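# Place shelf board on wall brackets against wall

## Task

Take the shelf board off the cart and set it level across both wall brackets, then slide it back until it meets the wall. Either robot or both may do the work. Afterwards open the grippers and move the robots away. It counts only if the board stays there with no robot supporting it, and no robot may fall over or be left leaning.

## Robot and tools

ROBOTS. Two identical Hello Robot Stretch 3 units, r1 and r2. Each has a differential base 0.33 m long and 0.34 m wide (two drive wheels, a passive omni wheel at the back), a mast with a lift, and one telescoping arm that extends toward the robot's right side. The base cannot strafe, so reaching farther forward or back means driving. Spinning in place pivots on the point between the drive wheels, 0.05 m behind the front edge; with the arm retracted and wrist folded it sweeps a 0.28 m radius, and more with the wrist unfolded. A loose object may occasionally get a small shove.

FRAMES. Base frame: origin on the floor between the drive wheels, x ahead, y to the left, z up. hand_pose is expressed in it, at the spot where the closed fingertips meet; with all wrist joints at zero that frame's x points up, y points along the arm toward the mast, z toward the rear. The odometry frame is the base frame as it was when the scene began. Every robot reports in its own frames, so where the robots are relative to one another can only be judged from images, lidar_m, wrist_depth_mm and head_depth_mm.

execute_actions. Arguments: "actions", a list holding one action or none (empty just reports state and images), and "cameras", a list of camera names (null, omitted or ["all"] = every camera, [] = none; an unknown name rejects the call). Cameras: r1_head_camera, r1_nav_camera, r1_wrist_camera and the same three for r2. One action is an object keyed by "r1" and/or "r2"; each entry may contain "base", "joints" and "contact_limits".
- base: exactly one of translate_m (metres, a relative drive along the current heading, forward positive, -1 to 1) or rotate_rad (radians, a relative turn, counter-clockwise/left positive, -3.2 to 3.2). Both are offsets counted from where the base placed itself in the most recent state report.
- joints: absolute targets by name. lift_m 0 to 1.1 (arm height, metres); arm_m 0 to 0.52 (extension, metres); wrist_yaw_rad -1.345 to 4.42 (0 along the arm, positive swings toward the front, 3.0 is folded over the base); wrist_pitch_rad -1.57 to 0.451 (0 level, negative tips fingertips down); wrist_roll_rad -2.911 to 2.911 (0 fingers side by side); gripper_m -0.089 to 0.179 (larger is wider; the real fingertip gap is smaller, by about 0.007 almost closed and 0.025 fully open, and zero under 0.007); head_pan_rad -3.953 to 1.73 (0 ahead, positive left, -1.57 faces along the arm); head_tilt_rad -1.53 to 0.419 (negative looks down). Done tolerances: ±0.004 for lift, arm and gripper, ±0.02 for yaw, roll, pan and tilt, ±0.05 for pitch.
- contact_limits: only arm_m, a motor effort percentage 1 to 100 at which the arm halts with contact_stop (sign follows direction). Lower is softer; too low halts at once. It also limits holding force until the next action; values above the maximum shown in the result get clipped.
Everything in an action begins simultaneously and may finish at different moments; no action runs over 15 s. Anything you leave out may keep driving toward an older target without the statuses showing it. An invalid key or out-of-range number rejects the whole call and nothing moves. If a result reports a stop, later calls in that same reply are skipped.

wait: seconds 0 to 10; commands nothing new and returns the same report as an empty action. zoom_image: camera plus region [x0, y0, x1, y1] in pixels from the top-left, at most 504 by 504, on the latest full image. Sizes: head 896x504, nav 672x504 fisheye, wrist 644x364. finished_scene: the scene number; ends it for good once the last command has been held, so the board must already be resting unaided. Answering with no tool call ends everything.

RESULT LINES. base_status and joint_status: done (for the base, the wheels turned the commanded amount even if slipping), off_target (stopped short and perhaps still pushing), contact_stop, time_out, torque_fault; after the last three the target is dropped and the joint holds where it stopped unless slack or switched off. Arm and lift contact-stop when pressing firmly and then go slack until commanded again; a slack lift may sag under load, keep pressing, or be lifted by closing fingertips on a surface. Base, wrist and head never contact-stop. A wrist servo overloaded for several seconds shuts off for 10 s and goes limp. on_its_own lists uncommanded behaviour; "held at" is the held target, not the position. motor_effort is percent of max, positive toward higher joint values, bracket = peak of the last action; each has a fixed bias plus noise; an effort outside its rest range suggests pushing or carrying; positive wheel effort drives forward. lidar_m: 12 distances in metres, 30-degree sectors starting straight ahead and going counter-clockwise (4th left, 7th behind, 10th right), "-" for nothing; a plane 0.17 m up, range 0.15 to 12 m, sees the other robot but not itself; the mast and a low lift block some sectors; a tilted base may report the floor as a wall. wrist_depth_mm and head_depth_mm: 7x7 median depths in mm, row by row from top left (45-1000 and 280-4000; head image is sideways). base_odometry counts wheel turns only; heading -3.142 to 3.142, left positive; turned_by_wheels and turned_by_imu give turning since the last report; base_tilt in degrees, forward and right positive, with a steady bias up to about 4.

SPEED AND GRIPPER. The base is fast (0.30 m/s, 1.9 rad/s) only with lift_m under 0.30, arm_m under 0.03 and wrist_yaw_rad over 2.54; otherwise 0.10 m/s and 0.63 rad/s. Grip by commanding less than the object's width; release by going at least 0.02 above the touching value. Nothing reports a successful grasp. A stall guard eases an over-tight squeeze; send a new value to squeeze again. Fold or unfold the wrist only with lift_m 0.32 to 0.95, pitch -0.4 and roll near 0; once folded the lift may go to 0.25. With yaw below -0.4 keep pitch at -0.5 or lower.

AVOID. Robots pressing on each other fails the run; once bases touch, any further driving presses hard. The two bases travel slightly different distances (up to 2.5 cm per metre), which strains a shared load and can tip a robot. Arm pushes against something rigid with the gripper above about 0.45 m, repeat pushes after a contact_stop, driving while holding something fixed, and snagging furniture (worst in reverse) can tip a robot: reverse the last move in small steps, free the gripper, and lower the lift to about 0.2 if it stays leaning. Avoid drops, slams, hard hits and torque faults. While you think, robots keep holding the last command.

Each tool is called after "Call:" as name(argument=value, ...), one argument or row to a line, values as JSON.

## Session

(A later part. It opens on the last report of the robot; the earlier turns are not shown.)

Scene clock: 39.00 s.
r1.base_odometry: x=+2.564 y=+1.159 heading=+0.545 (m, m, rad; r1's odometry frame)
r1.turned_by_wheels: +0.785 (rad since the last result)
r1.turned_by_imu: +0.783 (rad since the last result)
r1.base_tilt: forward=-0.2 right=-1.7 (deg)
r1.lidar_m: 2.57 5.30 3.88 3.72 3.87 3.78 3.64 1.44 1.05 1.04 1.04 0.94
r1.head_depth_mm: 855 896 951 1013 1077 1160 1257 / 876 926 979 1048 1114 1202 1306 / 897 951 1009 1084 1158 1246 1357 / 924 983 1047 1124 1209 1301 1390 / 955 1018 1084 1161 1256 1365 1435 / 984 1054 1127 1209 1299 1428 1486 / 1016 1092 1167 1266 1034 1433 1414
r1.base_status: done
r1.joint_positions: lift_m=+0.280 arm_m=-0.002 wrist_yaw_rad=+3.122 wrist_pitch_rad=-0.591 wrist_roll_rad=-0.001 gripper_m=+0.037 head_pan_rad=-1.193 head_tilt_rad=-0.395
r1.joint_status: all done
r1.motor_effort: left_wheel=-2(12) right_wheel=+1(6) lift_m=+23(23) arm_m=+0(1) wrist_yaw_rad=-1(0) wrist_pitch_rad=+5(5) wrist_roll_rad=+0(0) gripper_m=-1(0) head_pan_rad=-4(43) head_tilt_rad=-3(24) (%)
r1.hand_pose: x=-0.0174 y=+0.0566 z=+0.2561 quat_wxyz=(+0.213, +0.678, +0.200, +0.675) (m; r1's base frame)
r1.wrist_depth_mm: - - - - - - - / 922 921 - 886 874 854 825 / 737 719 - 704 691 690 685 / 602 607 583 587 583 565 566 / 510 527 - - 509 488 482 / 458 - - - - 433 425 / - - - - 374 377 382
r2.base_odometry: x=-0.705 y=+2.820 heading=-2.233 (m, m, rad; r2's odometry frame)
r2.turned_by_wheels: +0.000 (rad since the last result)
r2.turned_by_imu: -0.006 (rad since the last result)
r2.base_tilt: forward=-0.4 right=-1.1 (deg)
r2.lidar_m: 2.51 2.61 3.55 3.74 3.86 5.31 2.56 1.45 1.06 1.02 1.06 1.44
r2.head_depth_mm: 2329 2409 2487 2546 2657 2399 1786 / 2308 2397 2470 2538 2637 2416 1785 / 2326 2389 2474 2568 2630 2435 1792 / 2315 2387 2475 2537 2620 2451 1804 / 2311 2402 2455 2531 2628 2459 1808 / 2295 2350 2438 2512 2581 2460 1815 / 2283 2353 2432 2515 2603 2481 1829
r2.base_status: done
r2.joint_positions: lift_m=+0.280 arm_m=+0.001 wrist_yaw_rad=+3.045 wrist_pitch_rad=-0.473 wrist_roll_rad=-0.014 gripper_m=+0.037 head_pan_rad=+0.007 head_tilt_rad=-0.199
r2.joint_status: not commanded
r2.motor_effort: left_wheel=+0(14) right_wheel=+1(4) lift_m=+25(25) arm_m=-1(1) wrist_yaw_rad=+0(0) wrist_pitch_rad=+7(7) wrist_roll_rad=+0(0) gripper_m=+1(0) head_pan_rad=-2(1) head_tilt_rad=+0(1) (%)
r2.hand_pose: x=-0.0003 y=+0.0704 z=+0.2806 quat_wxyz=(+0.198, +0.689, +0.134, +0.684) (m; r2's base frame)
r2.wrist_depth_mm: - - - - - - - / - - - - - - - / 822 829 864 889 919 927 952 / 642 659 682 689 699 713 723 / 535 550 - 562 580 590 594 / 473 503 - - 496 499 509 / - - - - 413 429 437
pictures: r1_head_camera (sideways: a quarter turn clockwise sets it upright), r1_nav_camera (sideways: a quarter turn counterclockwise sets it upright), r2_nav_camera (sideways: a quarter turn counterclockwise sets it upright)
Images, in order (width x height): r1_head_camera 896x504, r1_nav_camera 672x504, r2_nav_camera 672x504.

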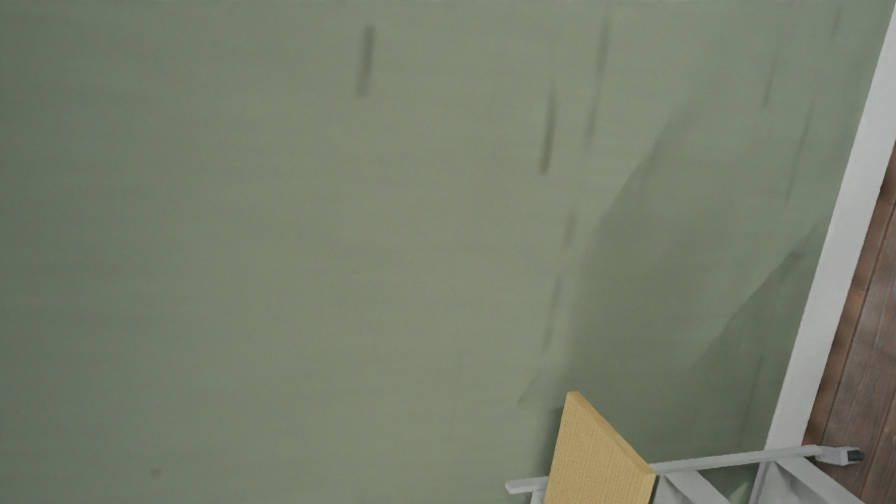

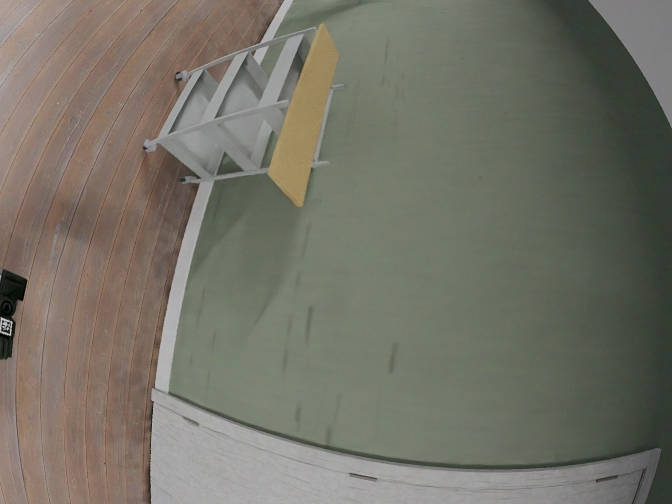

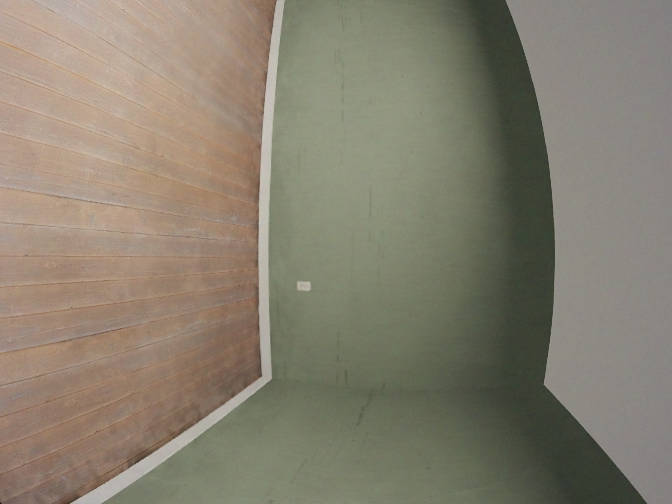

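Call:
execute_actions(
  actions=[
    {"r1":{"base":{"translate_m":0.68}},"r2":{"base":{"translate_m":-1.0}}},
  ],
  cameras=[],
)

Call:
execute_actions(
  actions=[
    {"r1":{"joints":{"lift_m":0.7,"wrist_pitch_rad":-0.4,"wrist_roll_rad":0,"head_pan_rad":-1.5,"head_tilt_rad":-0.5}},"r2":{"base":{"translate_m":-0.5},"joints":{"head_pan_rad":-1.5,"head_tilt_rad":-0.5}}},
  ],
  cameras=[],
)

Call:
execute_actions(
  actions=[
    {"r1":{"joints":{"wrist_yaw_rad":0}},"r2":{"joints":{"lift_m":0.7,"wrist_pitch_rad":-0.4,"wrist_roll_rad":0}}},
  ],
  cameras=[],
)

Call:
execute_actions(
  actions=[
    {"r1":{"joints":{"wrist_pitch_rad":0,"wrist_roll_rad":1.57,"gripper_m":0.1,"lift_m":0.66}},"r2":{"joints":{"wrist_yaw_rad":0}}},
  ],
  cameras=[],
)

Call:
execute_actions(
  actions=[
    {"r2":{"joints":{"wrist_pitch_rad":0,"wrist_roll_rad":1.57,"gripper_m":0.1,"lift_m":0.665}}},
  ],
  cameras=["r1_head_camera","r2_head_camera","r1_wrist_camera","r2_wrist_camera"],
)

Scene clock: 44.67 s.
r1.base_odometry: x=+3.145 y=+1.512 heading=+0.545 (m, m, rad; r1's odometry frame)
r1.turned_by_wheels: +0.000 (rad since the last result)
r1.turned_by_imu: +0.003 (rad since the last result)
r1.base_tilt: forward=-0.1 right=-1.7 (deg)
r1.lidar_m: 0.84 4.60 3.84 3.72 3.89 4.50 4.04 1.43 1.07 0.59 0.62 1.48
r1.head_depth_mm: 852 901 952 1013 1076 820 1249 / 880 922 978 1050 1095 819 1025 / 903 952 1014 1086 1119 848 962 / 929 990 1053 1117 1094 850 984 / 956 1019 1090 1166 1039 861 1033 / 988 1056 1126 1217 1037 882 1031 / 1016 1097 1168 1268 1033 908 1407
r1.base_status: done
r1.joint_positions: lift_m=+0.280 arm_m=-0.002 wrist_yaw_rad=+3.122 wrist_pitch_rad=-0.591 wrist_roll_rad=-0.001 gripper_m=+0.037 head_pan_rad=-1.193 head_tilt_rad=-0.395
r1.joint_status: not commanded
r1.motor_effort: left_wheel=-2(9) right_wheel=+1(8) lift_m=+23(23) arm_m=+0(0) wrist_yaw_rad=+1(0) wrist_pitch_rad=+5(5) wrist_roll_rad=+0(0) gripper_m=-1(0) head_pan_rad=-4(4) head_tilt_rad=-2(2) (%)
r1.hand_pose: x=-0.0174 y=+0.0566 z=+0.2561 quat_wxyz=(+0.213, +0.678, +0.200, +0.675) (m; r1's base frame)
r1.wrist_depth_mm: - - - - - - - / 977 914 - 905 849 859 828 / 743 726 - 706 695 680 670 / 601 591 587 583 582 573 560 / 512 522 - - 505 491 483 / 459 - - - - 431 425 / - - - - 373 382 377
r2.base_odometry: x=-0.091 y=+3.609 heading=-2.233 (m, m, rad; r2's odometry frame)
r2.turned_by_wheels: +0.000 (rad since the last result)
r2.turned_by_imu: -0.005 (rad since the last result)
r2.base_tilt: forward=-0.5 right=-1.0 (deg)
r2.lidar_m: 3.50 3.64 3.89 3.74 3.88 5.27 0.88 0.85 0.72 1.03 1.06 1.44
r2.head_depth_mm: 2622 2818 2890 2938 2988 2417 1783 / 2870 3355 3507 3574 3697 2418 1788 / 2834 3361 3478 3591 3673 2430 1803 / 2834 3399 3465 3643 3657 2461 1815 / 2830 3367 3460 3566 3608 2460 1817 / 2760 3349 3441 3557 3614 2492 1819 / 2755 3285 3412 3523 3590 2480 1827
r2.base_status: done
r2.joint_positions: lift_m=+0.280 arm_m=+0.001 wrist_yaw_rad=+3.045 wrist_pitch_rad=-0.473 wrist_roll_rad=-0.014 gripper_m=+0.037 head_pan_rad=+0.007 head_tilt_rad=-0.199
r2.joint_status: not commanded
r2.motor_effort: left_wheel=+1(14) right_wheel=+0(4) lift_m=+25(25) arm_m=-1(1) wrist_yaw_rad=+0(1) wrist_pitch_rad=+7(7) wrist_roll_rad=+0(0) gripper_m=+1(0) head_pan_rad=-2(1) head_tilt_rad=+0(1) (%)
r2.hand_pose: x=-0.0003 y=+0.0704 z=+0.2806 quat_wxyz=(+0.198, +0.689, +0.134, +0.684) (m; r2's base frame)
r2.wrist_depth_mm: - - - - - - - / - - - - - - - / 820 832 870 878 901 924 962 / 648 659 672 683 712 720 739 / 540 554 - 570 576 584 603 / 469 497 - - 496 496 506 / - - - - 413 429 439
pictures: none
No camera images: the call's "cameras" was empty. Leave "cameras" out to get every camera's image.

Scene clock: 49.33 s.
r1.base_odometry: x=+3.145 y=+1.512 heading=+0.545 (m, m, rad; r1's odometry frame)
r1.turned_by_wheels: +0.000 (rad since the last result)
r1.turned_by_imu: +0.001 (rad since the last result)
r1.base_tilt: forward=-0.1 right=-1.7 (deg)
r1.lidar_m: 0.39 0.35 3.85 3.72 3.88 4.48 4.06 1.42 1.07 0.59 0.62 1.47
r1.head_depth_mm: 863 933 1012 1102 1215 1352 1370 / 867 931 1008 1108 1167 1345 1380 / 869 935 1017 1109 896 1359 1381 / 871 943 1016 1111 891 1318 1310 / 875 944 1024 1119 891 865 979 / 873 938 1021 1118 888 862 981 / 876 943 1020 1118 887 860 977
r1.base_status: not commanded
r1.joint_positions: lift_m=+0.700 arm_m=-0.002 wrist_yaw_rad=+3.122 wrist_pitch_rad=-0.420 wrist_roll_rad=-0.001 gripper_m=+0.037 head_pan_rad=-1.493 head_tilt_rad=-0.494
r1.joint_status: all done
r1.motor_effort: left_wheel=-2(2) right_wheel=+1(1) lift_m=+33(35) arm_m=+0(0) wrist_yaw_rad=+0(1) wrist_pitch_rad=+8(8) wrist_roll_rad=+0(0) gripper_m=+0(1) head_pan_rad=-4(31) head_tilt_rad=-3(17) (%)
r1.hand_pose: x=-0.0169 y=+0.0815 z=+0.7121 quat_wxyz=(+0.154, +0.692, +0.141, +0.691) (m; r1's base frame)
r1.wrist_depth_mm: - - - - - - - / - - - - - - - / - - - - - - - / - - - - - - - / - - - - - - - / - - - - - - - / 920 927 880 913 892 874 294
r2.base_odometry: x=+0.217 y=+4.003 heading=-2.233 (m, m, rad; r2's odometry frame)
r2.turned_by_wheels: +0.000 (rad since the last result)
r2.turned_by_imu: -0.002 (rad since the last result)
r2.base_tilt: forward=-0.4 right=-1.1 (deg)
r2.lidar_m: 3.80 4.12 3.87 3.72 3.84 0.49 0.38 1.49 0.62 0.60 1.07 1.44
r2.head_depth_mm: 860 930 1008 1105 894 862 965 / 859 932 1010 1105 900 862 966 / 864 933 1016 1112 899 863 1002 / 864 930 1017 1114 903 867 970 / 867 938 1013 1119 907 1381 1374 / 867 941 1021 1124 908 1388 1363 / 869 943 1027 1123 1245 1395 1364
r2.base_status: done
r2.joint_positions: lift_m=+0.280 arm_m=+0.001 wrist_yaw_rad=+3.045 wrist_pitch_rad=-0.473 wrist_roll_rad=-0.014 gripper_m=+0.037 head_pan_rad=-1.493 head_tilt_rad=-0.494
r2.joint_status: all done
r2.motor_effort: left_wheel=+1(12) right_wheel=+0(5) lift_m=+25(25) arm_m=-1(0) wrist_yaw_rad=-1(0) wrist_pitch_rad=+7(7) wrist_roll_rad=+0(0) gripper_m=+0(0) head_pan_rad=-2(35) head_tilt_rad=-2(15) (%)
r2.hand_pose: x=-0.0003 y=+0.0704 z=+0.2806 quat_wxyz=(+0.198, +0.689, +0.134, +0.684) (m; r2's base frame)
r2.wrist_depth_mm: - - - - - - - / - - - - - - - / 820 827 867 888 887 922 957 / 655 662 678 693 706 726 737 / 542 548 - 576 584 592 594 / 471 496 - - 497 507 506 / - - - - 411 427 435
pictures: none
No camera images: the call's "cameras" was empty. Leave "cameras" out to get every camera's image.

Scene clock: 54.00 s.
r1.base_odometry: x=+3.145 y=+1.512 heading=+0.545 (m, m, rad; r1's odometry frame)
r1.turned_by_wheels: +0.000 (rad since the last result)
r1.turned_by_imu: +0.001 (rad since the last result)
r1.base_tilt: forward=-0.1 right=-1.7 (deg)
r1.lidar_m: 0.39 0.35 3.88 3.71 3.89 4.50 4.05 1.43 1.07 0.59 0.62 1.48
r1.head_depth_mm: 869 932 1005 1108 1218 1342 1385 / 868 936 1012 1109 1172 1349 1374 / 866 938 1014 1106 893 1369 1385 / 868 933 1013 1109 893 1310 1307 / 872 935 1017 1117 890 864 980 / 876 948 1023 1113 886 863 983 / 878 944 1025 1120 887 861 980
r1.base_status: not commanded
r1.joint_positions: lift_m=+0.700 arm_m=-0.002 wrist_yaw_rad=+0.002 wrist_pitch_rad=-0.420 wrist_roll_rad=-0.001 gripper_m=+0.037 head_pan_rad=-1.493 head_tilt_rad=-0.494
r1.joint_status: all done
r1.motor_effort: left_wheel=-2(3) right_wheel=+1(1) lift_m=+33(33) arm_m=+1(0) wrist_yaw_rad=-2(2) wrist_pitch_rad=+8(8) wrist_roll_rad=+0(1) gripper_m=+0(0) head_pan_rad=-4(4) head_tilt_rad=-3(4) (%)
r1.hand_pose: x=-0.0211 y=-0.3668 z=+0.7121 quat_wxyz=(+0.692, +0.148, -0.691, -0.147) (m; r1's base frame)
r1.wrist_depth_mm: 698 703 713 554 708 727 738 / 422 403 396 795 778 803 803 / 374 374 377 837 864 867 854 / 923 800 794 956 958 936 978 / 648 661 670 - - - - / 540 540 526 - - - - / 893 763 763 881 876 893 893
r2.base_odometry: x=+0.217 y=+4.003 heading=-2.233 (m, m, rad; r2's odometry frame)
r2.turned_by_wheels: +0.000 (rad since the last result)
r2.turned_by_imu: +0.001 (rad since the last result)
r2.base_tilt: forward=-0.5 right=-1.1 (deg)
r2.lidar_m: 3.76 4.14 3.89 3.72 3.86 0.49 0.38 1.49 0.62 0.60 1.07 1.44
r2.head_depth_mm: 860 925 1005 1107 895 861 965 / 861 931 1014 1107 898 861 964 / 864 931 1015 1109 900 866 995 / 864 936 1018 1114 900 869 975 / 866 937 1018 1120 904 1385 1370 / 869 935 1023 1124 906 1391 1368 / 871 942 1025 1125 1246 1394 1374
r2.base_status: not commanded
r2.joint_positions: lift_m=+0.700 arm_m=+0.001 wrist_yaw_rad=+3.045 wrist_pitch_rad=-0.419 wrist_roll_rad=-0.004 gripper_m=+0.037 head_pan_rad=-1.493 head_tilt_rad=-0.494
r2.joint_status: all done
r2.motor_effort: left_wheel=+1(1) right_wheel=+0(0) lift_m=+31(31) arm_m=-1(1) wrist_yaw_rad=+0(0) wrist_pitch_rad=+9(10) wrist_roll_rad=+2(3) gripper_m=+0(0) head_pan_rad=-2(2) head_tilt_rad=-3(4) (%)
r2.hand_pose: x=+0.0004 y=+0.0775 z=+0.7123 quat_wxyz=(+0.180, +0.696, +0.114, +0.685) (m; r2's base frame)
r2.wrist_depth_mm: - - - - - - - / - - - - - - - / - - - - - - - / - - - - - - - / - - - - - - - / - - - - - - - / 863 867 881 887 875 927 918
pictures: none
No camera images: the call's "cameras" was empty. Leave "cameras" out to get every camera's image.

Scene clock: 56.53 s.
r1.base_odometry: x=+3.145 y=+1.512 heading=+0.545 (m, m, rad; r1's odometry frame)
r1.turned_by_wheels: +0.000 (rad since the last result)
r1.turned_by_imu: +0.001 (rad since the last result)
r1.base_tilt: forward=-0.1 right=-1.7 (deg)
r1.lidar_m: 0.39 0.35 3.86 3.71 3.88 4.52 4.03 1.43 1.07 0.59 0.62 1.47
r1.head_depth_mm: 867 929 1006 1103 1217 1355 1383 / 864 933 1012 1101 1171 1356 1375 / 868 938 1018 1112 894 1361 1381 / 867 937 1020 1111 889 1321 1303 / 871 942 1023 1119 889 864 982 / 874 942 1025 1113 892 865 979 / 876 943 1022 1123 890 862 978
r1.base_status: not commanded
r1.joint_positions: lift_m=+0.660 arm_m=-0.002 wrist_yaw_rad=+0.002 wrist_pitch_rad=-0.024 wrist_roll_rad=+1.568 gripper_m=+0.100 head_pan_rad=-1.493 head_tilt_rad=-0.494
r1.joint_status: all done
r1.motor_effort: left_wheel=-2(2) right_wheel=+1(1) lift_m=+23(31) arm_m=+0(0) wrist_yaw_rad=-2(2) wrist_pitch_rad=+9(10) wrist_roll_rad=+0(2) gripper_m=+1(96) head_pan_rad=-3(4) head_tilt_rad=-4(4) (%)
r1.hand_pose: x=-0.0210 y=-0.3982 z=+0.7685 quat_wxyz=(+0.002, +0.001, -1.000, -0.012) (m; r1's base frame)
r1.wrist_depth_mm: 732 743 748 751 766 770 757 / 744 769 760 783 776 796 789 / 760 769 778 801 798 815 796 / 778 811 820 810 800 716 813 / 819 814 829 529 470 579 384 / 835 835 847 860 381 590 395 / 852 876 876 879 397 735 410
r2.base_odometry: x=+0.217 y=+4.003 heading=-2.233 (m, m, rad; r2's odometry frame)
r2.turned_by_wheels: +0.000 (rad since the last result)
r2.turned_by_imu: +0.001 (rad since the last result)
r2.base_tilt: forward=-0.5 right=-1.1 (deg)
r2.lidar_m: 3.80 4.12 3.88 3.71 3.86 0.48 0.38 1.49 0.62 0.60 1.07 1.44
r2.head_depth_mm: 860 927 1008 1103 892 861 967 / 861 930 1010 1108 895 861 967 / 864 932 1012 1105 901 867 992 / 864 936 1021 1115 902 865 967 / 867 938 1015 1114 903 1388 1365 / 868 939 1023 1122 905 1379 1366 / 871 940 1027 1124 1242 1389 1363
r2.base_status: not commanded
r2.joint_positions: lift_m=+0.700 arm_m=+0.001 wrist_yaw_rad=+0.003 wrist_pitch_rad=-0.419 wrist_roll_rad=-0.003 gripper_m=+0.037 head_pan_rad=-1.493 head_tilt_rad=-0.494
r2.joint_status: all done
r2.motor_effort: left_wheel=+1(0) right_wheel=+0(0) lift_m=+31(31) arm_m=-1(1) wrist_yaw_rad=-2(5) wrist_pitch_rad=+9(9) wrist_roll_rad=+1(2) gripper_m=+0(1) head_pan_rad=-1(1) head_tilt_rad=-2(3) (%)
r2.hand_pose: x=-0.0209 y=-0.3700 z=+0.7123 quat_wxyz=(+0.693, +0.149, -0.690, -0.146) (m; r2's base frame)
r2.wrist_depth_mm: 716 513 530 686 698 689 700 / 774 769 402 399 398 405 402 / 843 840 797 373 370 369 365 / 918 903 883 762 776 914 902 / - - - 643 656 691 992 / - - - 522 512 509 - / 866 859 835 743 741 882 905
pictures: none
No camera images: the call's "cameras" was empty. Leave "cameras" out to get every camera's image.

Scene clock: 57.97 s.
r1.base_odometry: x=+3.145 y=+1.512 heading=+0.545 (m, m, rad; r1's odometry frame)
r1.turned_by_wheels: +0.000 (rad since the last result)
r1.turned_by_imu: +0.000 (rad since the last result)
r1.base_tilt: forward=-0.2 right=-1.7 (deg)
r1.lidar_m: 0.39 0.36 3.88 3.73 3.88 4.50 4.04 1.43 1.07 0.59 0.62 1.47
r1.head_depth_mm: 865 937 1014 1098 1205 1357 1397 / 870 936 1015 1109 1166 1354 1387 / 867 935 1012 1106 894 1356 1382 / 869 938 1021 1114 890 1314 1315 / 876 942 1021 1114 891 868 977 / 877 944 1025 1120 885 863 979 / 878 943 1026 1121 887 867 974
r1.base_status: not commanded
r1.joint_positions: lift_m=+0.660 arm_m=-0.002 wrist_yaw_rad=+0.002 wrist_pitch_rad=-0.024 wrist_roll_rad=+1.568 gripper_m=+0.100 head_pan_rad=-1.493 head_tilt_rad=-0.494
r1.joint_status: not commanded
r1.motor_effort: left_wheel=-2(2) right_wheel=+1(1) lift_m=+23(23) arm_m=+0(1) wrist_yaw_rad=-2(2) wrist_pitch_rad=+9(9) wrist_roll_rad=+0(1) gripper_m=+1(1) head_pan_rad=-3(4) head_tilt_rad=-4(4) (%)
r1.hand_pose: x=-0.0210 y=-0.3982 z=+0.7685 quat_wxyz=(+0.002, +0.001, -1.000, -0.012) (m; r1's base frame)
r1.wrist_depth_mm: 733 744 744 755 766 769 794 / 760 751 774 764 783 782 782 / 768 773 790 780 803 821 816 / 802 791 798 800 809 705 827 / 799 818 823 523 468 580 386 / 833 842 854 835 384 588 397 / 845 862 867 861 399 731 406
r2.base_odometry: x=+0.217 y=+4.003 heading=-2.233 (m, m, rad; r2's odometry frame)
r2.turned_by_wheels: +0.000 (rad since the last result)
r2.turned_by_imu: +0.000 (rad since the last result)
r2.base_tilt: forward=-0.4 right=-1.1 (deg)
r2.lidar_m: 3.79 4.16 3.88 3.72 3.87 0.49 0.38 1.49 0.62 0.60 1.07 1.44
r2.head_depth_mm: 857 932 1008 1107 898 860 967 / 862 936 1011 1109 893 864 964 / 862 931 1009 1110 901 866 969 / 866 935 1015 1113 899 867 969 / 865 939 1020 1119 903 1386 1363 / 868 940 1019 1122 905 1390 1373 / 871 942 1024 1127 1238 1389 1367
r2.base_status: not commanded
r2.joint_positions: lift_m=+0.665 arm_m=+0.001 wrist_yaw_rad=+0.002 wrist_pitch_rad=-0.023 wrist_roll_rad=+1.570 gripper_m=+0.100 head_pan_rad=-1.493 head_tilt_rad=-0.494
r2.joint_status: all done
r2.motor_effort: left_wheel=+0(1) right_wheel=+0(0) lift_m=+24(26) arm_m=+0(1) wrist_yaw_rad=-2(3) wrist_pitch_rad=+11(10) wrist_roll_rad=+0(3) gripper_m=+1(92) head_pan_rad=-2(1) head_tilt_rad=-1(3) (%)
r2.hand_pose: x=-0.0207 y=-0.4013 z=+0.7735 quat_wxyz=(+0.001, +0.001, -1.000, -0.012) (m; r2's base frame)
r2.wrist_depth_mm: 713 725 743 740 337 651 443 / 742 745 753 752 345 642 440 / 746 760 772 783 355 643 365 / 758 783 785 682 364 635 375 / 778 782 786 535 540 611 383 / 792 793 813 512 375 842 387 / 801 831 837 851 835 859 850
pictures: r1_head_camera (sideways: a quarter turn clockwise sets it upright), r1_wrist_camera, r2_head_camera (sideways: a quarter turn clockwise sets it upright), r2_wrist_camera
Images, in order (width x height): r1_head_camera 896x504, r1_wrist_camera 644x364, r2_head_camera 896x504, r2_wrist_camera 644x364.

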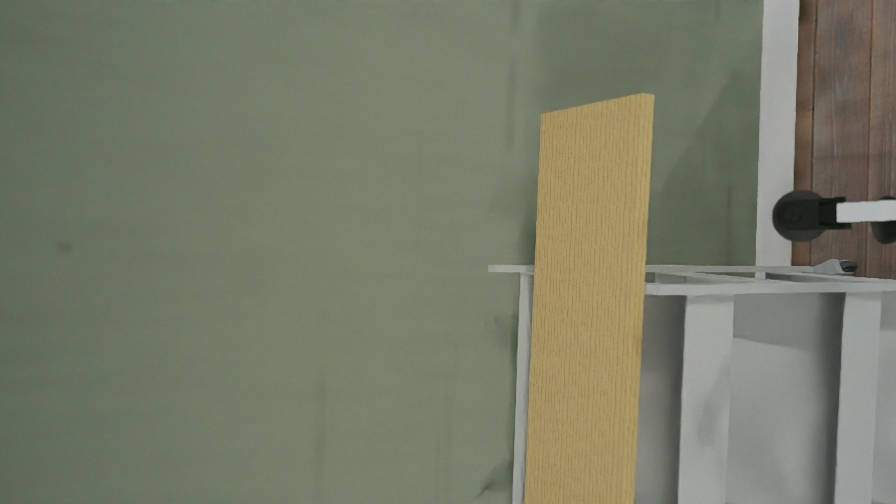

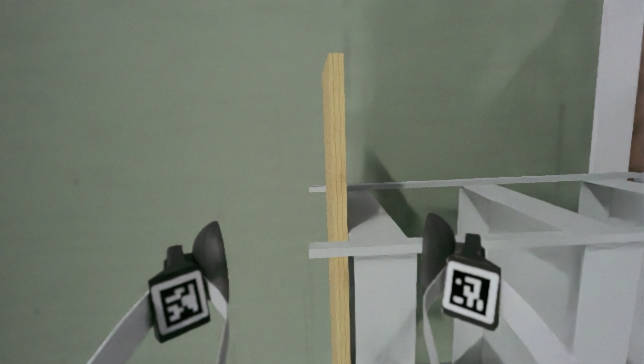

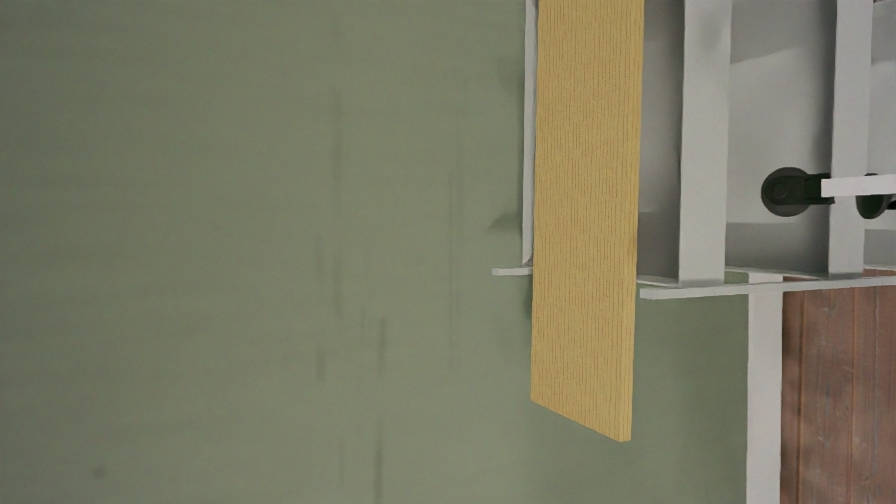

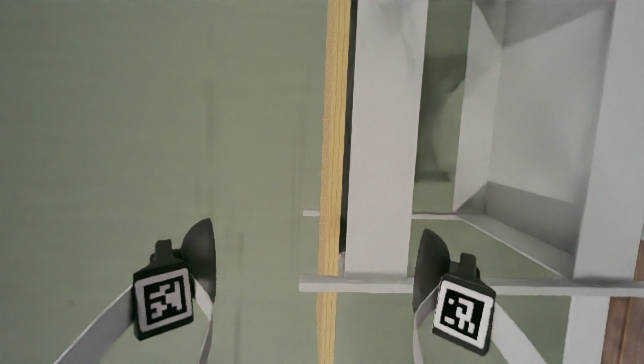

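Call:
execute_actions(
  actions=[
    {"r1":{"base":{"translate_m":-0.03},"joints":{"arm_m":0.3}},"r2":{"base":{"translate_m":0.21}}},
  ],
  cameras=[],
)

Call:
execute_actions(
  actions=[
    {"r2":{"joints":{"arm_m":0.3}}},
  ],
  cameras=["r1_head_camera","r2_head_camera","r1_wrist_camera","r2_wrist_camera"],
)

Scene clock: 61.83 s.
r1.base_odometry: x=+3.120 y=+1.496 heading=+0.545 (m, m, rad; r1's odometry frame)
r1.turned_by_wheels: +0.000 (rad since the last result)
r1.turned_by_imu: +0.001 (rad since the last result)
r1.base_tilt: forward=-0.2 right=-1.7 (deg)
r1.lidar_m: 0.58 4.60 3.86 3.71 3.86 4.49 4.06 1.44 1.08 0.59 0.62 1.48
r1.head_depth_mm: 863 928 1008 1106 1215 1350 1399 / 869 937 1014 1102 1206 1301 - / 869 937 1013 1109 894 - 1321 / 872 937 1016 1113 892 1326 1345 / 869 937 1017 1116 889 895 977 / 875 938 1023 1123 888 865 981 / 876 943 1024 1118 890 864 977
r1.base_status: done
r1.joint_positions: lift_m=+0.660 arm_m=+0.300 wrist_yaw_rad=+0.001 wrist_pitch_rad=-0.024 wrist_roll_rad=+1.569 gripper_m=+0.100 head_pan_rad=-1.493 head_tilt_rad=-0.494
r1.joint_status: all done
r1.motor_effort: left_wheel=-2(10) right_wheel=+1(0) lift_m=+23(23) arm_m=+4(4) wrist_yaw_rad=-1(2) wrist_pitch_rad=+9(9) wrist_roll_rad=+0(1) gripper_m=-1(1) head_pan_rad=-3(5) head_tilt_rad=-3(3) (%)
r1.hand_pose: x=-0.0211 y=-0.7002 z=+0.7685 quat_wxyz=(+0.001, +0.000, -1.000, -0.012) (m; r1's base frame)
r1.wrist_depth_mm: 456 455 462 463 104 477 481 / 469 469 474 469 108 481 490 / 476 474 480 477 111 504 504 / 480 493 497 498 115 518 515 / 499 507 514 512 118 522 522 / 506 519 524 523 121 533 417 / 527 531 542 534 127 553 425
r2.base_odometry: x=+0.088 y=+3.838 heading=-2.233 (m, m, rad; r2's odometry frame)
r2.turned_by_wheels: +0.000 (rad since the last result)
r2.turned_by_imu: +0.002 (rad since the last result)
r2.base_tilt: forward=-0.4 right=-1.1 (deg)
r2.lidar_m: 3.78 3.91 3.88 3.72 3.87 5.16 0.62 1.48 0.62 0.61 1.07 1.44
r2.head_depth_mm: 855 928 1003 1098 892 861 961 / 857 926 1004 1103 898 1045 993 / 859 931 1010 1101 898 1350 1326 / 861 934 1009 1110 940 1378 1359 / 869 935 1018 1115 1231 1385 1364 / 871 936 1019 1116 1242 1388 1370 / 868 937 1023 1121 1240 1385 1372
r2.base_status: done
r2.joint_positions: lift_m=+0.665 arm_m=+0.001 wrist_yaw_rad=+0.002 wrist_pitch_rad=-0.023 wrist_roll_rad=+1.570 gripper_m=+0.100 head_pan_rad=-1.493 head_tilt_rad=-0.494
r2.joint_status: not commanded
r2.motor_effort: left_wheel=+1(8) right_wheel=+0(3) lift_m=+24(24) arm_m=-1(1) wrist_yaw_rad=-2(2) wrist_pitch_rad=+11(11) wrist_roll_rad=+0(0) gripper_m=+1(1) head_pan_rad=-2(2) head_tilt_rad=-2(3) (%)
r2.hand_pose: x=-0.0207 y=-0.4014 z=+0.7736 quat_wxyz=(+0.001, +0.001, -1.000, -0.012) (m; r2's base frame)
r2.wrist_depth_mm: 720 733 730 736 341 644 443 / 734 744 755 748 345 602 356 / 734 764 762 765 793 799 805 / 772 772 771 785 802 815 803 / 767 780 793 798 816 822 822 / 790 791 809 806 831 832 842 / 801 820 822 854 832 858 864
pictures: none
No camera images: the call's "cameras" was empty. Leave "cameras" out to get every camera's image.

Scene clock: 65.27 s.
r1.base_odometry: x=+3.120 y=+1.496 heading=+0.545 (m, m, rad; r1's odometry frame)
r1.turned_by_wheels: +0.000 (rad since the last result)
r1.turned_by_imu: +0.001 (rad since the last result)
r1.base_tilt: forward=-0.1 right=-1.7 (deg)
r1.lidar_m: 0.59 4.63 3.87 3.72 3.87 4.47 4.03 1.44 1.08 0.59 0.62 1.47
r1.head_depth_mm: 866 931 1008 1106 1217 1360 1404 / 864 939 1013 1106 1196 1312 - / 867 932 1015 1114 897 - 1316 / 871 942 1015 1112 890 1344 1348 / 871 943 1019 1117 890 902 977 / 875 940 1023 1115 888 864 975 / 879 947 1029 1120 887 865 977
r1.base_status: not commanded
r1.joint_positions: lift_m=+0.660 arm_m=+0.300 wrist_yaw_rad=+0.001 wrist_pitch_rad=-0.024 wrist_roll_rad=+1.569 gripper_m=+0.100 head_pan_rad=-1.493 head_tilt_rad=-0.494
r1.joint_status: not commanded
r1.motor_effort: left_wheel=-2(2) right_wheel=+1(2) lift_m=+23(23) arm_m=+3(3) wrist_yaw_rad=-1(1) wrist_pitch_rad=+9(9) wrist_roll_rad=+0(1) gripper_m=-1(1) head_pan_rad=-4(3) head_tilt_rad=-3(4) (%)
r1.hand_pose: x=-0.0211 y=-0.7002 z=+0.7685 quat_wxyz=(+0.001, +0.000, -1.000, -0.012) (m; r1's base frame)
r1.wrist_depth_mm: 452 461 461 465 105 470 482 / 465 467 477 468 108 481 486 / 474 479 484 491 111 498 506 / 478 490 494 500 114 512 509 / 503 505 506 509 118 527 529 / 509 519 526 532 122 536 414 / 534 534 534 543 127 554 426
r2.base_odometry: x=+0.088 y=+3.838 heading=-2.233 (m, m, rad; r2's odometry frame)
r2.turned_by_wheels: +0.000 (rad since the last result)
r2.turned_by_imu: +0.001 (rad since the last result)
r2.base_tilt: forward=-0.4 right=-1.1 (deg)
r2.lidar_m: 3.78 3.94 3.89 3.73 3.85 5.14 0.62 1.49 0.62 0.60 1.07 1.44
r2.head_depth_mm: 855 924 1005 1100 894 861 961 / 858 929 1007 1105 895 893 1099 / 860 928 1008 1109 901 - 1326 / 861 932 1012 1110 937 1375 1366 / 864 935 1015 1111 1236 1377 1369 / 867 936 1014 1113 1240 1390 1366 / 868 939 1024 1124 1245 1389 1368
r2.base_status: not commanded
r2.joint_positions: lift_m=+0.665 arm_m=+0.300 wrist_yaw_rad=+0.002 wrist_pitch_rad=-0.022 wrist_roll_rad=+1.570 gripper_m=+0.100 head_pan_rad=-1.493 head_tilt_rad=-0.494
r2.joint_status: all done
r2.motor_effort: left_wheel=+1(1) right_wheel=+0(0) lift_m=+24(25) arm_m=+2(2) wrist_yaw_rad=-1(2) wrist_pitch_rad=+11(11) wrist_roll_rad=+0(0) gripper_m=+1(1) head_pan_rad=-2(2) head_tilt_rad=-4(3) (%)
r2.hand_pose: x=-0.0209 y=-0.7003 z=+0.7739 quat_wxyz=(+0.001, +0.001, -1.000, -0.011) (m; r2's base frame)
r2.wrist_depth_mm: 447 451 456 461 124 154 375 / 455 460 463 465 127 478 381 / 464 468 476 478 137 490 498 / 473 475 482 486 135 500 505 / 485 484 494 491 137 511 517 / 494 494 504 505 139 532 525 / 500 512 513 521 144 539 539
pictures: r1_head_camera (sideways: a quarter turn clockwise sets it upright), r1_wrist_camera, r2_head_camera (sideways: a quarter turn clockwise sets it upright), r2_wrist_camera
Images, in order (width x height): r1_head_camera 896x504, r1_wrist_camera 644x364, r2_head_camera 896x504, r2_wrist_camera 644x364.

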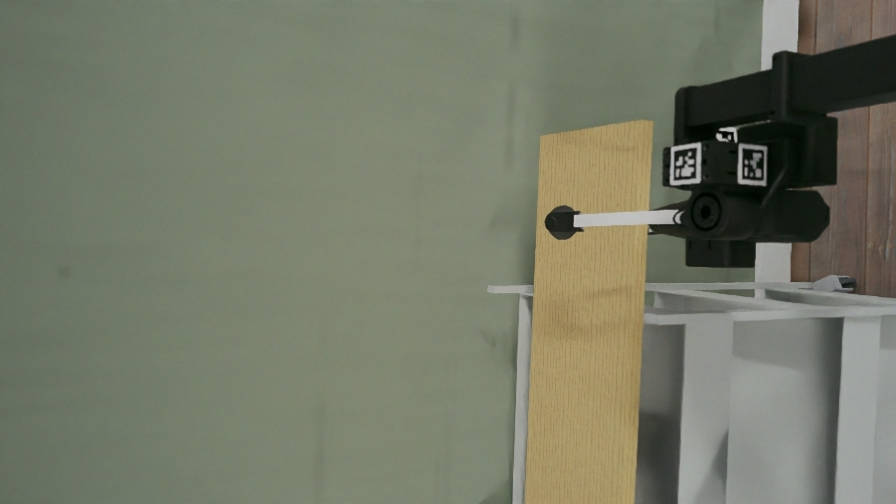

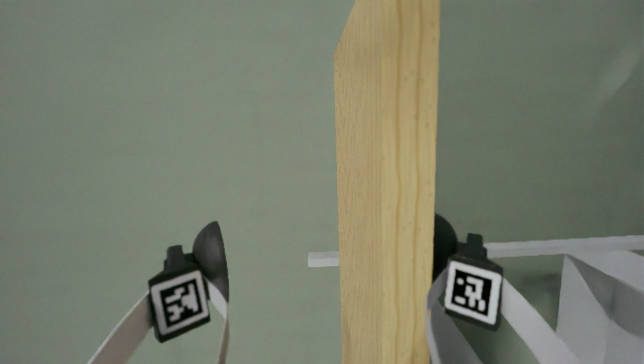

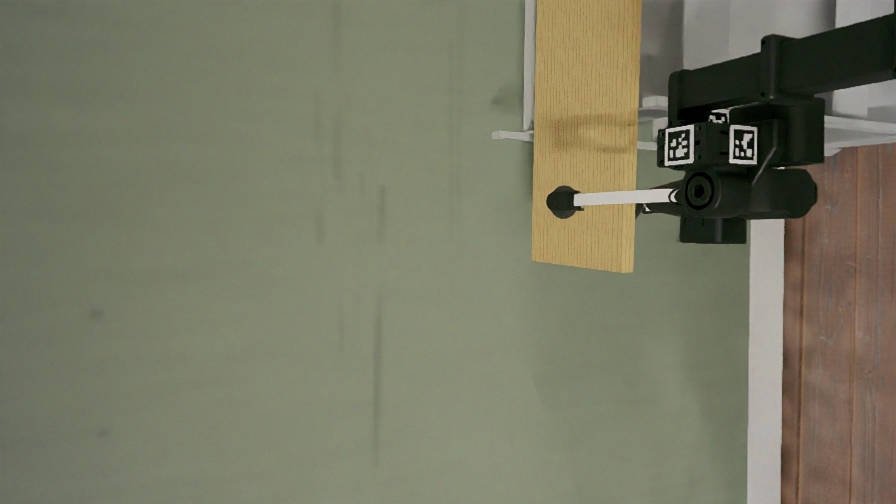

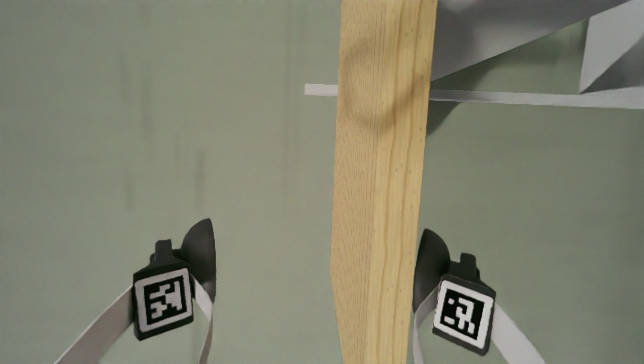

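Call:
execute_actions(
  actions=[
    {"r1":{"joints":{"gripper_m":-0.045}},"r2":{"joints":{"gripper_m":-0.05}}},
  ],
  cameras=[],
)

Call:
execute_actions(
  actions=[
    {"r1":{"joints":{"lift_m":0.8}},"r2":{"joints":{"lift_m":0.805}}},
  ],
  cameras=[],
)

Call:
execute_actions(
  actions=[
    {"r1":{"joints":{"lift_m":0.93}},"r2":{"joints":{"lift_m":0.935}}},
  ],
  cameras=["r1_head_camera"],
)

Scene clock: 67.53 s.
r1.base_odometry: x=+3.120 y=+1.496 heading=+0.545 (m, m, rad; r1's odometry frame)
r1.turned_by_wheels: +0.000 (rad since the last result)
r1.turned_by_imu: +0.001 (rad since the last result)
r1.base_tilt: forward=-0.2 right=-1.6 (deg)
r1.lidar_m: 0.58 4.63 3.87 3.73 3.87 4.48 4.05 1.45 1.07 0.59 0.62 1.48
r1.head_depth_mm: 867 927 1008 1099 1214 1357 1398 / 867 930 1011 1103 1195 1314 - / 864 935 1020 1109 878 - 1307 / 871 939 1017 1106 876 1343 1339 / 871 940 1016 1115 911 895 980 / 872 939 1023 1114 910 861 979 / 878 944 1025 1121 908 861 977
r1.base_status: not commanded
r1.joint_positions: lift_m=+0.660 arm_m=+0.300 wrist_yaw_rad=-0.001 wrist_pitch_rad=-0.051 wrist_roll_rad=+1.569 gripper_m=-0.043 head_pan_rad=-1.493 head_tilt_rad=-0.494
r1.joint_status: all done
r1.motor_effort: left_wheel=-2(2) right_wheel=+2(2) lift_m=+25(26) arm_m=+2(4) wrist_yaw_rad=+0(1) wrist_pitch_rad=+19(20) wrist_roll_rad=+0(1) gripper_m=-39(100) head_pan_rad=-4(3) head_tilt_rad=-4(3) (%)
r1.hand_pose: x=-0.0216 y=-0.6994 z=+0.7614 quat_wxyz=(+0.001, +0.000, -1.000, -0.026) (m; r1's base frame)
r1.wrist_depth_mm: 442 450 460 105 478 484 491 / 457 457 471 109 488 501 504 / 461 477 479 112 505 509 521 / 478 483 490 115 517 523 530 / 493 497 505 118 523 538 539 / 498 512 517 121 545 550 411 / 515 524 540 251 255 563 428
r2.base_odometry: x=+0.088 y=+3.838 heading=-2.233 (m, m, rad; r2's odometry frame)
r2.turned_by_wheels: +0.000 (rad since the last result)
r2.turned_by_imu: +0.001 (rad since the last result)
r2.base_tilt: forward=-0.4 right=-1.1 (deg)
r2.lidar_m: 3.79 3.91 3.89 3.72 3.87 5.18 0.62 1.49 0.62 0.60 1.06 1.45
r2.head_depth_mm: 855 922 1006 1097 920 861 960 / 860 928 1008 1100 924 892 1103 / 858 928 1011 1108 927 - 1325 / 860 932 1014 1114 976 1377 1365 / 863 937 1017 1113 1232 1378 1365 / 864 936 1016 1119 1236 1377 1371 / 868 939 1024 1121 1238 1390 1370
r2.base_status: not commanded
r2.joint_positions: lift_m=+0.665 arm_m=+0.300 wrist_yaw_rad=+0.002 wrist_pitch_rad=-0.054 wrist_roll_rad=+1.570 gripper_m=-0.049 head_pan_rad=-1.493 head_tilt_rad=-0.494
r2.joint_status: all done
r2.motor_effort: left_wheel=+0(1) right_wheel=+0(0) lift_m=+27(27) arm_m=+3(3) wrist_yaw_rad=-2(2) wrist_pitch_rad=+27(27) wrist_roll_rad=+0(0) gripper_m=-29(100) head_pan_rad=-2(2) head_tilt_rad=-3(2) (%)
r2.hand_pose: x=-0.0210 y=-0.6993 z=+0.7655 quat_wxyz=(+0.001, +0.001, -1.000, -0.028) (m; r2's base frame)
r2.wrist_depth_mm: 435 441 456 122 173 153 384 / 441 453 463 124 371 490 395 / 450 465 475 128 494 503 514 / 461 469 479 130 501 507 520 / 468 477 484 133 510 524 539 / 477 490 492 136 528 534 551 / 488 493 513 521 535 542 561
pictures: none
No camera images: the call's "cameras" was empty. Leave "cameras" out to get every camera's image.

Scene clock: 69.63 s.
r1.base_odometry: x=+3.120 y=+1.496 heading=+0.545 (m, m, rad; r1's odometry frame)
r1.turned_by_wheels: +0.000 (rad since the last result)
r1.turned_by_imu: +0.001 (rad since the last result)
r1.base_tilt: forward=-0.2 right=-1.6 (deg)
r1.lidar_m: 0.59 4.60 3.88 3.72 3.88 4.47 4.03 1.44 1.07 0.59 0.62 1.48
r1.head_depth_mm: 865 931 1011 1099 1192 - - / 865 931 1008 1091 - 1399 1379 / 872 937 1013 1081 - 1398 1369 / 871 938 1016 1082 982 1396 1379 / 869 938 1019 1079 955 894 979 / 874 939 1021 1086 987 866 975 / 875 942 1022 1088 985 861 979
r1.base_status: not commanded
r1.joint_positions: lift_m=+0.800 arm_m=+0.300 wrist_yaw_rad=+0.000 wrist_pitch_rad=-0.106 wrist_roll_rad=+1.572 gripper_m=-0.033 head_pan_rad=-1.493 head_tilt_rad=-0.494
r1.joint_status: all done
r1.on_its_own: gripper_m is held at -0.034, not at your -0.045, by its stall guard, which is still easing; wrist_pitch_rad is at rest, and its effort (+40) is outside its rest range (-20 to +32)
r1.motor_effort: left_wheel=-2(2) right_wheel=+1(1) lift_m=+38(41) arm_m=+2(2) wrist_yaw_rad=+0(0) wrist_pitch_rad=+40(42) wrist_roll_rad=-1(0) gripper_m=-37(40) head_pan_rad=-4(4) head_tilt_rad=-3(3) (%)
r1.hand_pose: x=-0.0214 y=-0.6970 z=+0.8869 quat_wxyz=(+0.000, +0.000, -0.999, -0.053) (m; r1's base frame)
r1.wrist_depth_mm: 431 444 459 105 489 501 526 / 439 458 469 108 498 516 538 / 456 464 481 111 509 531 554 / 463 471 492 115 532 547 572 / 469 488 504 117 528 554 568 / 485 497 514 120 - 354 584 / 493 511 531 329 555 279 254
r2.base_odometry: x=+0.088 y=+3.838 heading=-2.233 (m, m, rad; r2's odometry frame)
r2.turned_by_wheels: +0.000 (rad since the last result)
r2.turned_by_imu: +0.000 (rad since the last result)
r2.base_tilt: forward=-0.5 right=-1.0 (deg)
r2.lidar_m: 3.80 3.94 3.90 3.72 3.85 5.16 0.62 1.48 0.62 0.60 1.07 1.44
r2.head_depth_mm: 856 925 1003 1073 756 - 939 / 856 925 1007 1073 - 1048 991 / 859 928 1014 1077 - 1393 1323 / 866 928 1013 1093 1206 1373 1359 / 864 933 1018 1114 1230 1383 1362 / 864 935 1022 1119 1243 1385 1360 / 868 939 1018 1117 1240 1386 1368
r2.base_status: not commanded
r2.joint_positions: lift_m=+0.805 arm_m=+0.300 wrist_yaw_rad=+0.002 wrist_pitch_rad=-0.099 wrist_roll_rad=+1.570 gripper_m=-0.039 head_pan_rad=-1.493 head_tilt_rad=-0.494
r2.joint_status: all done
r2.on_its_own: gripper_m is held at -0.040, not at your -0.050, by its stall guard, which is still easing; wrist_pitch_rad is at rest, and its effort (+49) is outside its rest range (-20 to +32)
r2.motor_effort: left_wheel=+0(0) right_wheel=+0(0) lift_m=+36(36) arm_m=+2(2) wrist_yaw_rad=-1(1) wrist_pitch_rad=+49(50) wrist_roll_rad=+0(0) gripper_m=-28(31) head_pan_rad=-2(2) head_tilt_rad=-2(2) (%)
r2.hand_pose: x=-0.0210 y=-0.6973 z=+0.8939 quat_wxyz=(+0.001, +0.001, -0.999, -0.050) (m; r2's base frame)
r2.wrist_depth_mm: 427 435 456 124 476 367 260 / 429 447 461 127 484 366 404 / 441 457 470 176 502 520 544 / 451 467 478 489 513 535 553 / 461 475 484 136 522 547 562 / 466 473 495 138 536 553 569 / 476 489 511 514 545 569 602
pictures: none
No camera images: the call's "cameras" was empty. Leave "cameras" out to get every camera's image.

Scene clock: 71.63 s.
r1.base_odometry: x=+3.120 y=+1.496 heading=+0.545 (m, m, rad; r1's odometry frame)
r1.turned_by_wheels: +0.000 (rad since the last result)
r1.turned_by_imu: +0.000 (rad since the last result)
r1.base_tilt: forward=-0.2 right=-1.7 (deg)
r1.lidar_m: 0.58 4.58 3.86 3.73 3.86 4.47 4.05 1.44 1.07 0.59 0.62 1.48
r1.head_depth_mm: 866 933 1010 - 1224 1349 1386 / 868 936 998 - 1231 1360 1374 / 867 938 1012 - 1238 1357 1375 / 870 932 1017 807 1230 1368 1385 / 874 936 1019 1106 1027 892 981 / 871 942 1021 1115 1028 864 975 / 875 947 1021 1119 1023 861 975
r1.base_status: not commanded
r1.joint_positions: lift_m=+0.930 arm_m=+0.300 wrist_yaw_rad=+0.000 wrist_pitch_rad=-0.108 wrist_roll_rad=+1.572 gripper_m=-0.023 head_pan_rad=-1.493 head_tilt_rad=-0.494
r1.joint_status: all done
r1.on_its_own: gripper_m is held at -0.024, not at your -0.045, by its stall guard, which is not easing now; wrist_pitch_rad is at rest, and its effort (+41) is outside its rest range (-20 to +32)
r1.motor_effort: left_wheel=-2(2) right_wheel=+2(2) lift_m=+38(40) arm_m=+1(2) wrist_yaw_rad=-1(0) wrist_pitch_rad=+41(41) wrist_roll_rad=-1(1) gripper_m=-31(37) head_pan_rad=-3(3) head_tilt_rad=-3(4) (%)
r1.hand_pose: x=-0.0213 y=-0.6969 z=+1.0165 quat_wxyz=(+0.000, +0.000, -0.999, -0.054) (m; r1's base frame)
r1.wrist_depth_mm: 431 446 460 105 484 506 525 / 440 458 472 108 502 515 534 / 453 467 477 111 510 532 551 / 462 474 485 115 523 545 571 / 472 491 506 117 539 551 574 / 482 495 511 120 - 561 372 / 495 511 530 332 570 469 406
r2.base_odometry: x=+0.088 y=+3.838 heading=-2.233 (m, m, rad; r2's odometry frame)
r2.turned_by_wheels: +0.000 (rad since the last result)
r2.turned_by_imu: +0.000 (rad since the last result)
r2.base_tilt: forward=-0.4 right=-1.0 (deg)
r2.lidar_m: 3.78 3.95 3.87 3.72 3.85 5.17 0.62 1.48 0.62 0.60 1.07 1.44
r2.head_depth_mm: 854 923 996 - 997 862 963 / 856 927 997 - 995 1047 990 / 859 927 1013 - 1248 1337 1321 / 861 932 1013 1083 1223 1376 1367 / 865 936 1021 1111 1236 1373 1364 / 869 936 1019 1121 1242 1390 1370 / 869 938 1019 1121 1238 1395 1375
r2.base_status: not commanded
r2.joint_positions: lift_m=+0.935 arm_m=+0.300 wrist_yaw_rad=+0.002 wrist_pitch_rad=-0.098 wrist_roll_rad=+1.570 gripper_m=-0.036 head_pan_rad=-1.493 head_tilt_rad=-0.494
r2.joint_status: all done
r2.on_its_own: gripper_m is held at -0.037, not at your -0.050, by its stall guard, which is not easing now; wrist_pitch_rad is at rest, and its effort (+48) is outside its rest range (-20 to +32)
r2.motor_effort: left_wheel=+0(0) right_wheel=+0(0) lift_m=+35(39) arm_m=+2(2) wrist_yaw_rad=-1(2) wrist_pitch_rad=+48(49) wrist_roll_rad=+0(0) gripper_m=-27(29) head_pan_rad=-2(2) head_tilt_rad=-2(2) (%)
r2.hand_pose: x=-0.0210 y=-0.6974 z=+1.0240 quat_wxyz=(+0.001, +0.001, -0.999, -0.050) (m; r2's base frame)
r2.wrist_depth_mm: 427 440 451 124 477 500 394 / 440 446 468 127 492 504 400 / 439 453 469 159 505 518 541 / 450 464 482 488 516 533 556 / 458 467 487 136 522 544 561 / 471 486 495 139 535 548 581 / 474 491 511 515 545 570 587
pictures: r1_head_camera (sideways: a quarter turn clockwise sets it upright)
Images, in order (width x height): r1_head_camera 896x504.

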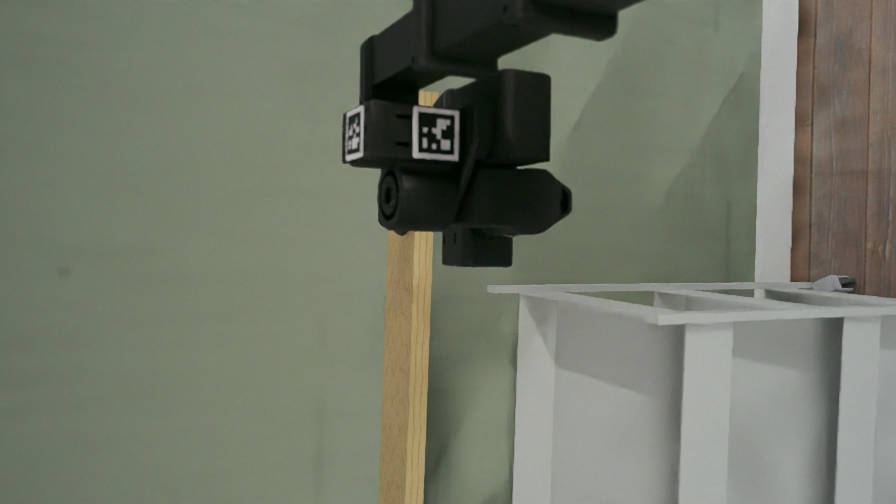

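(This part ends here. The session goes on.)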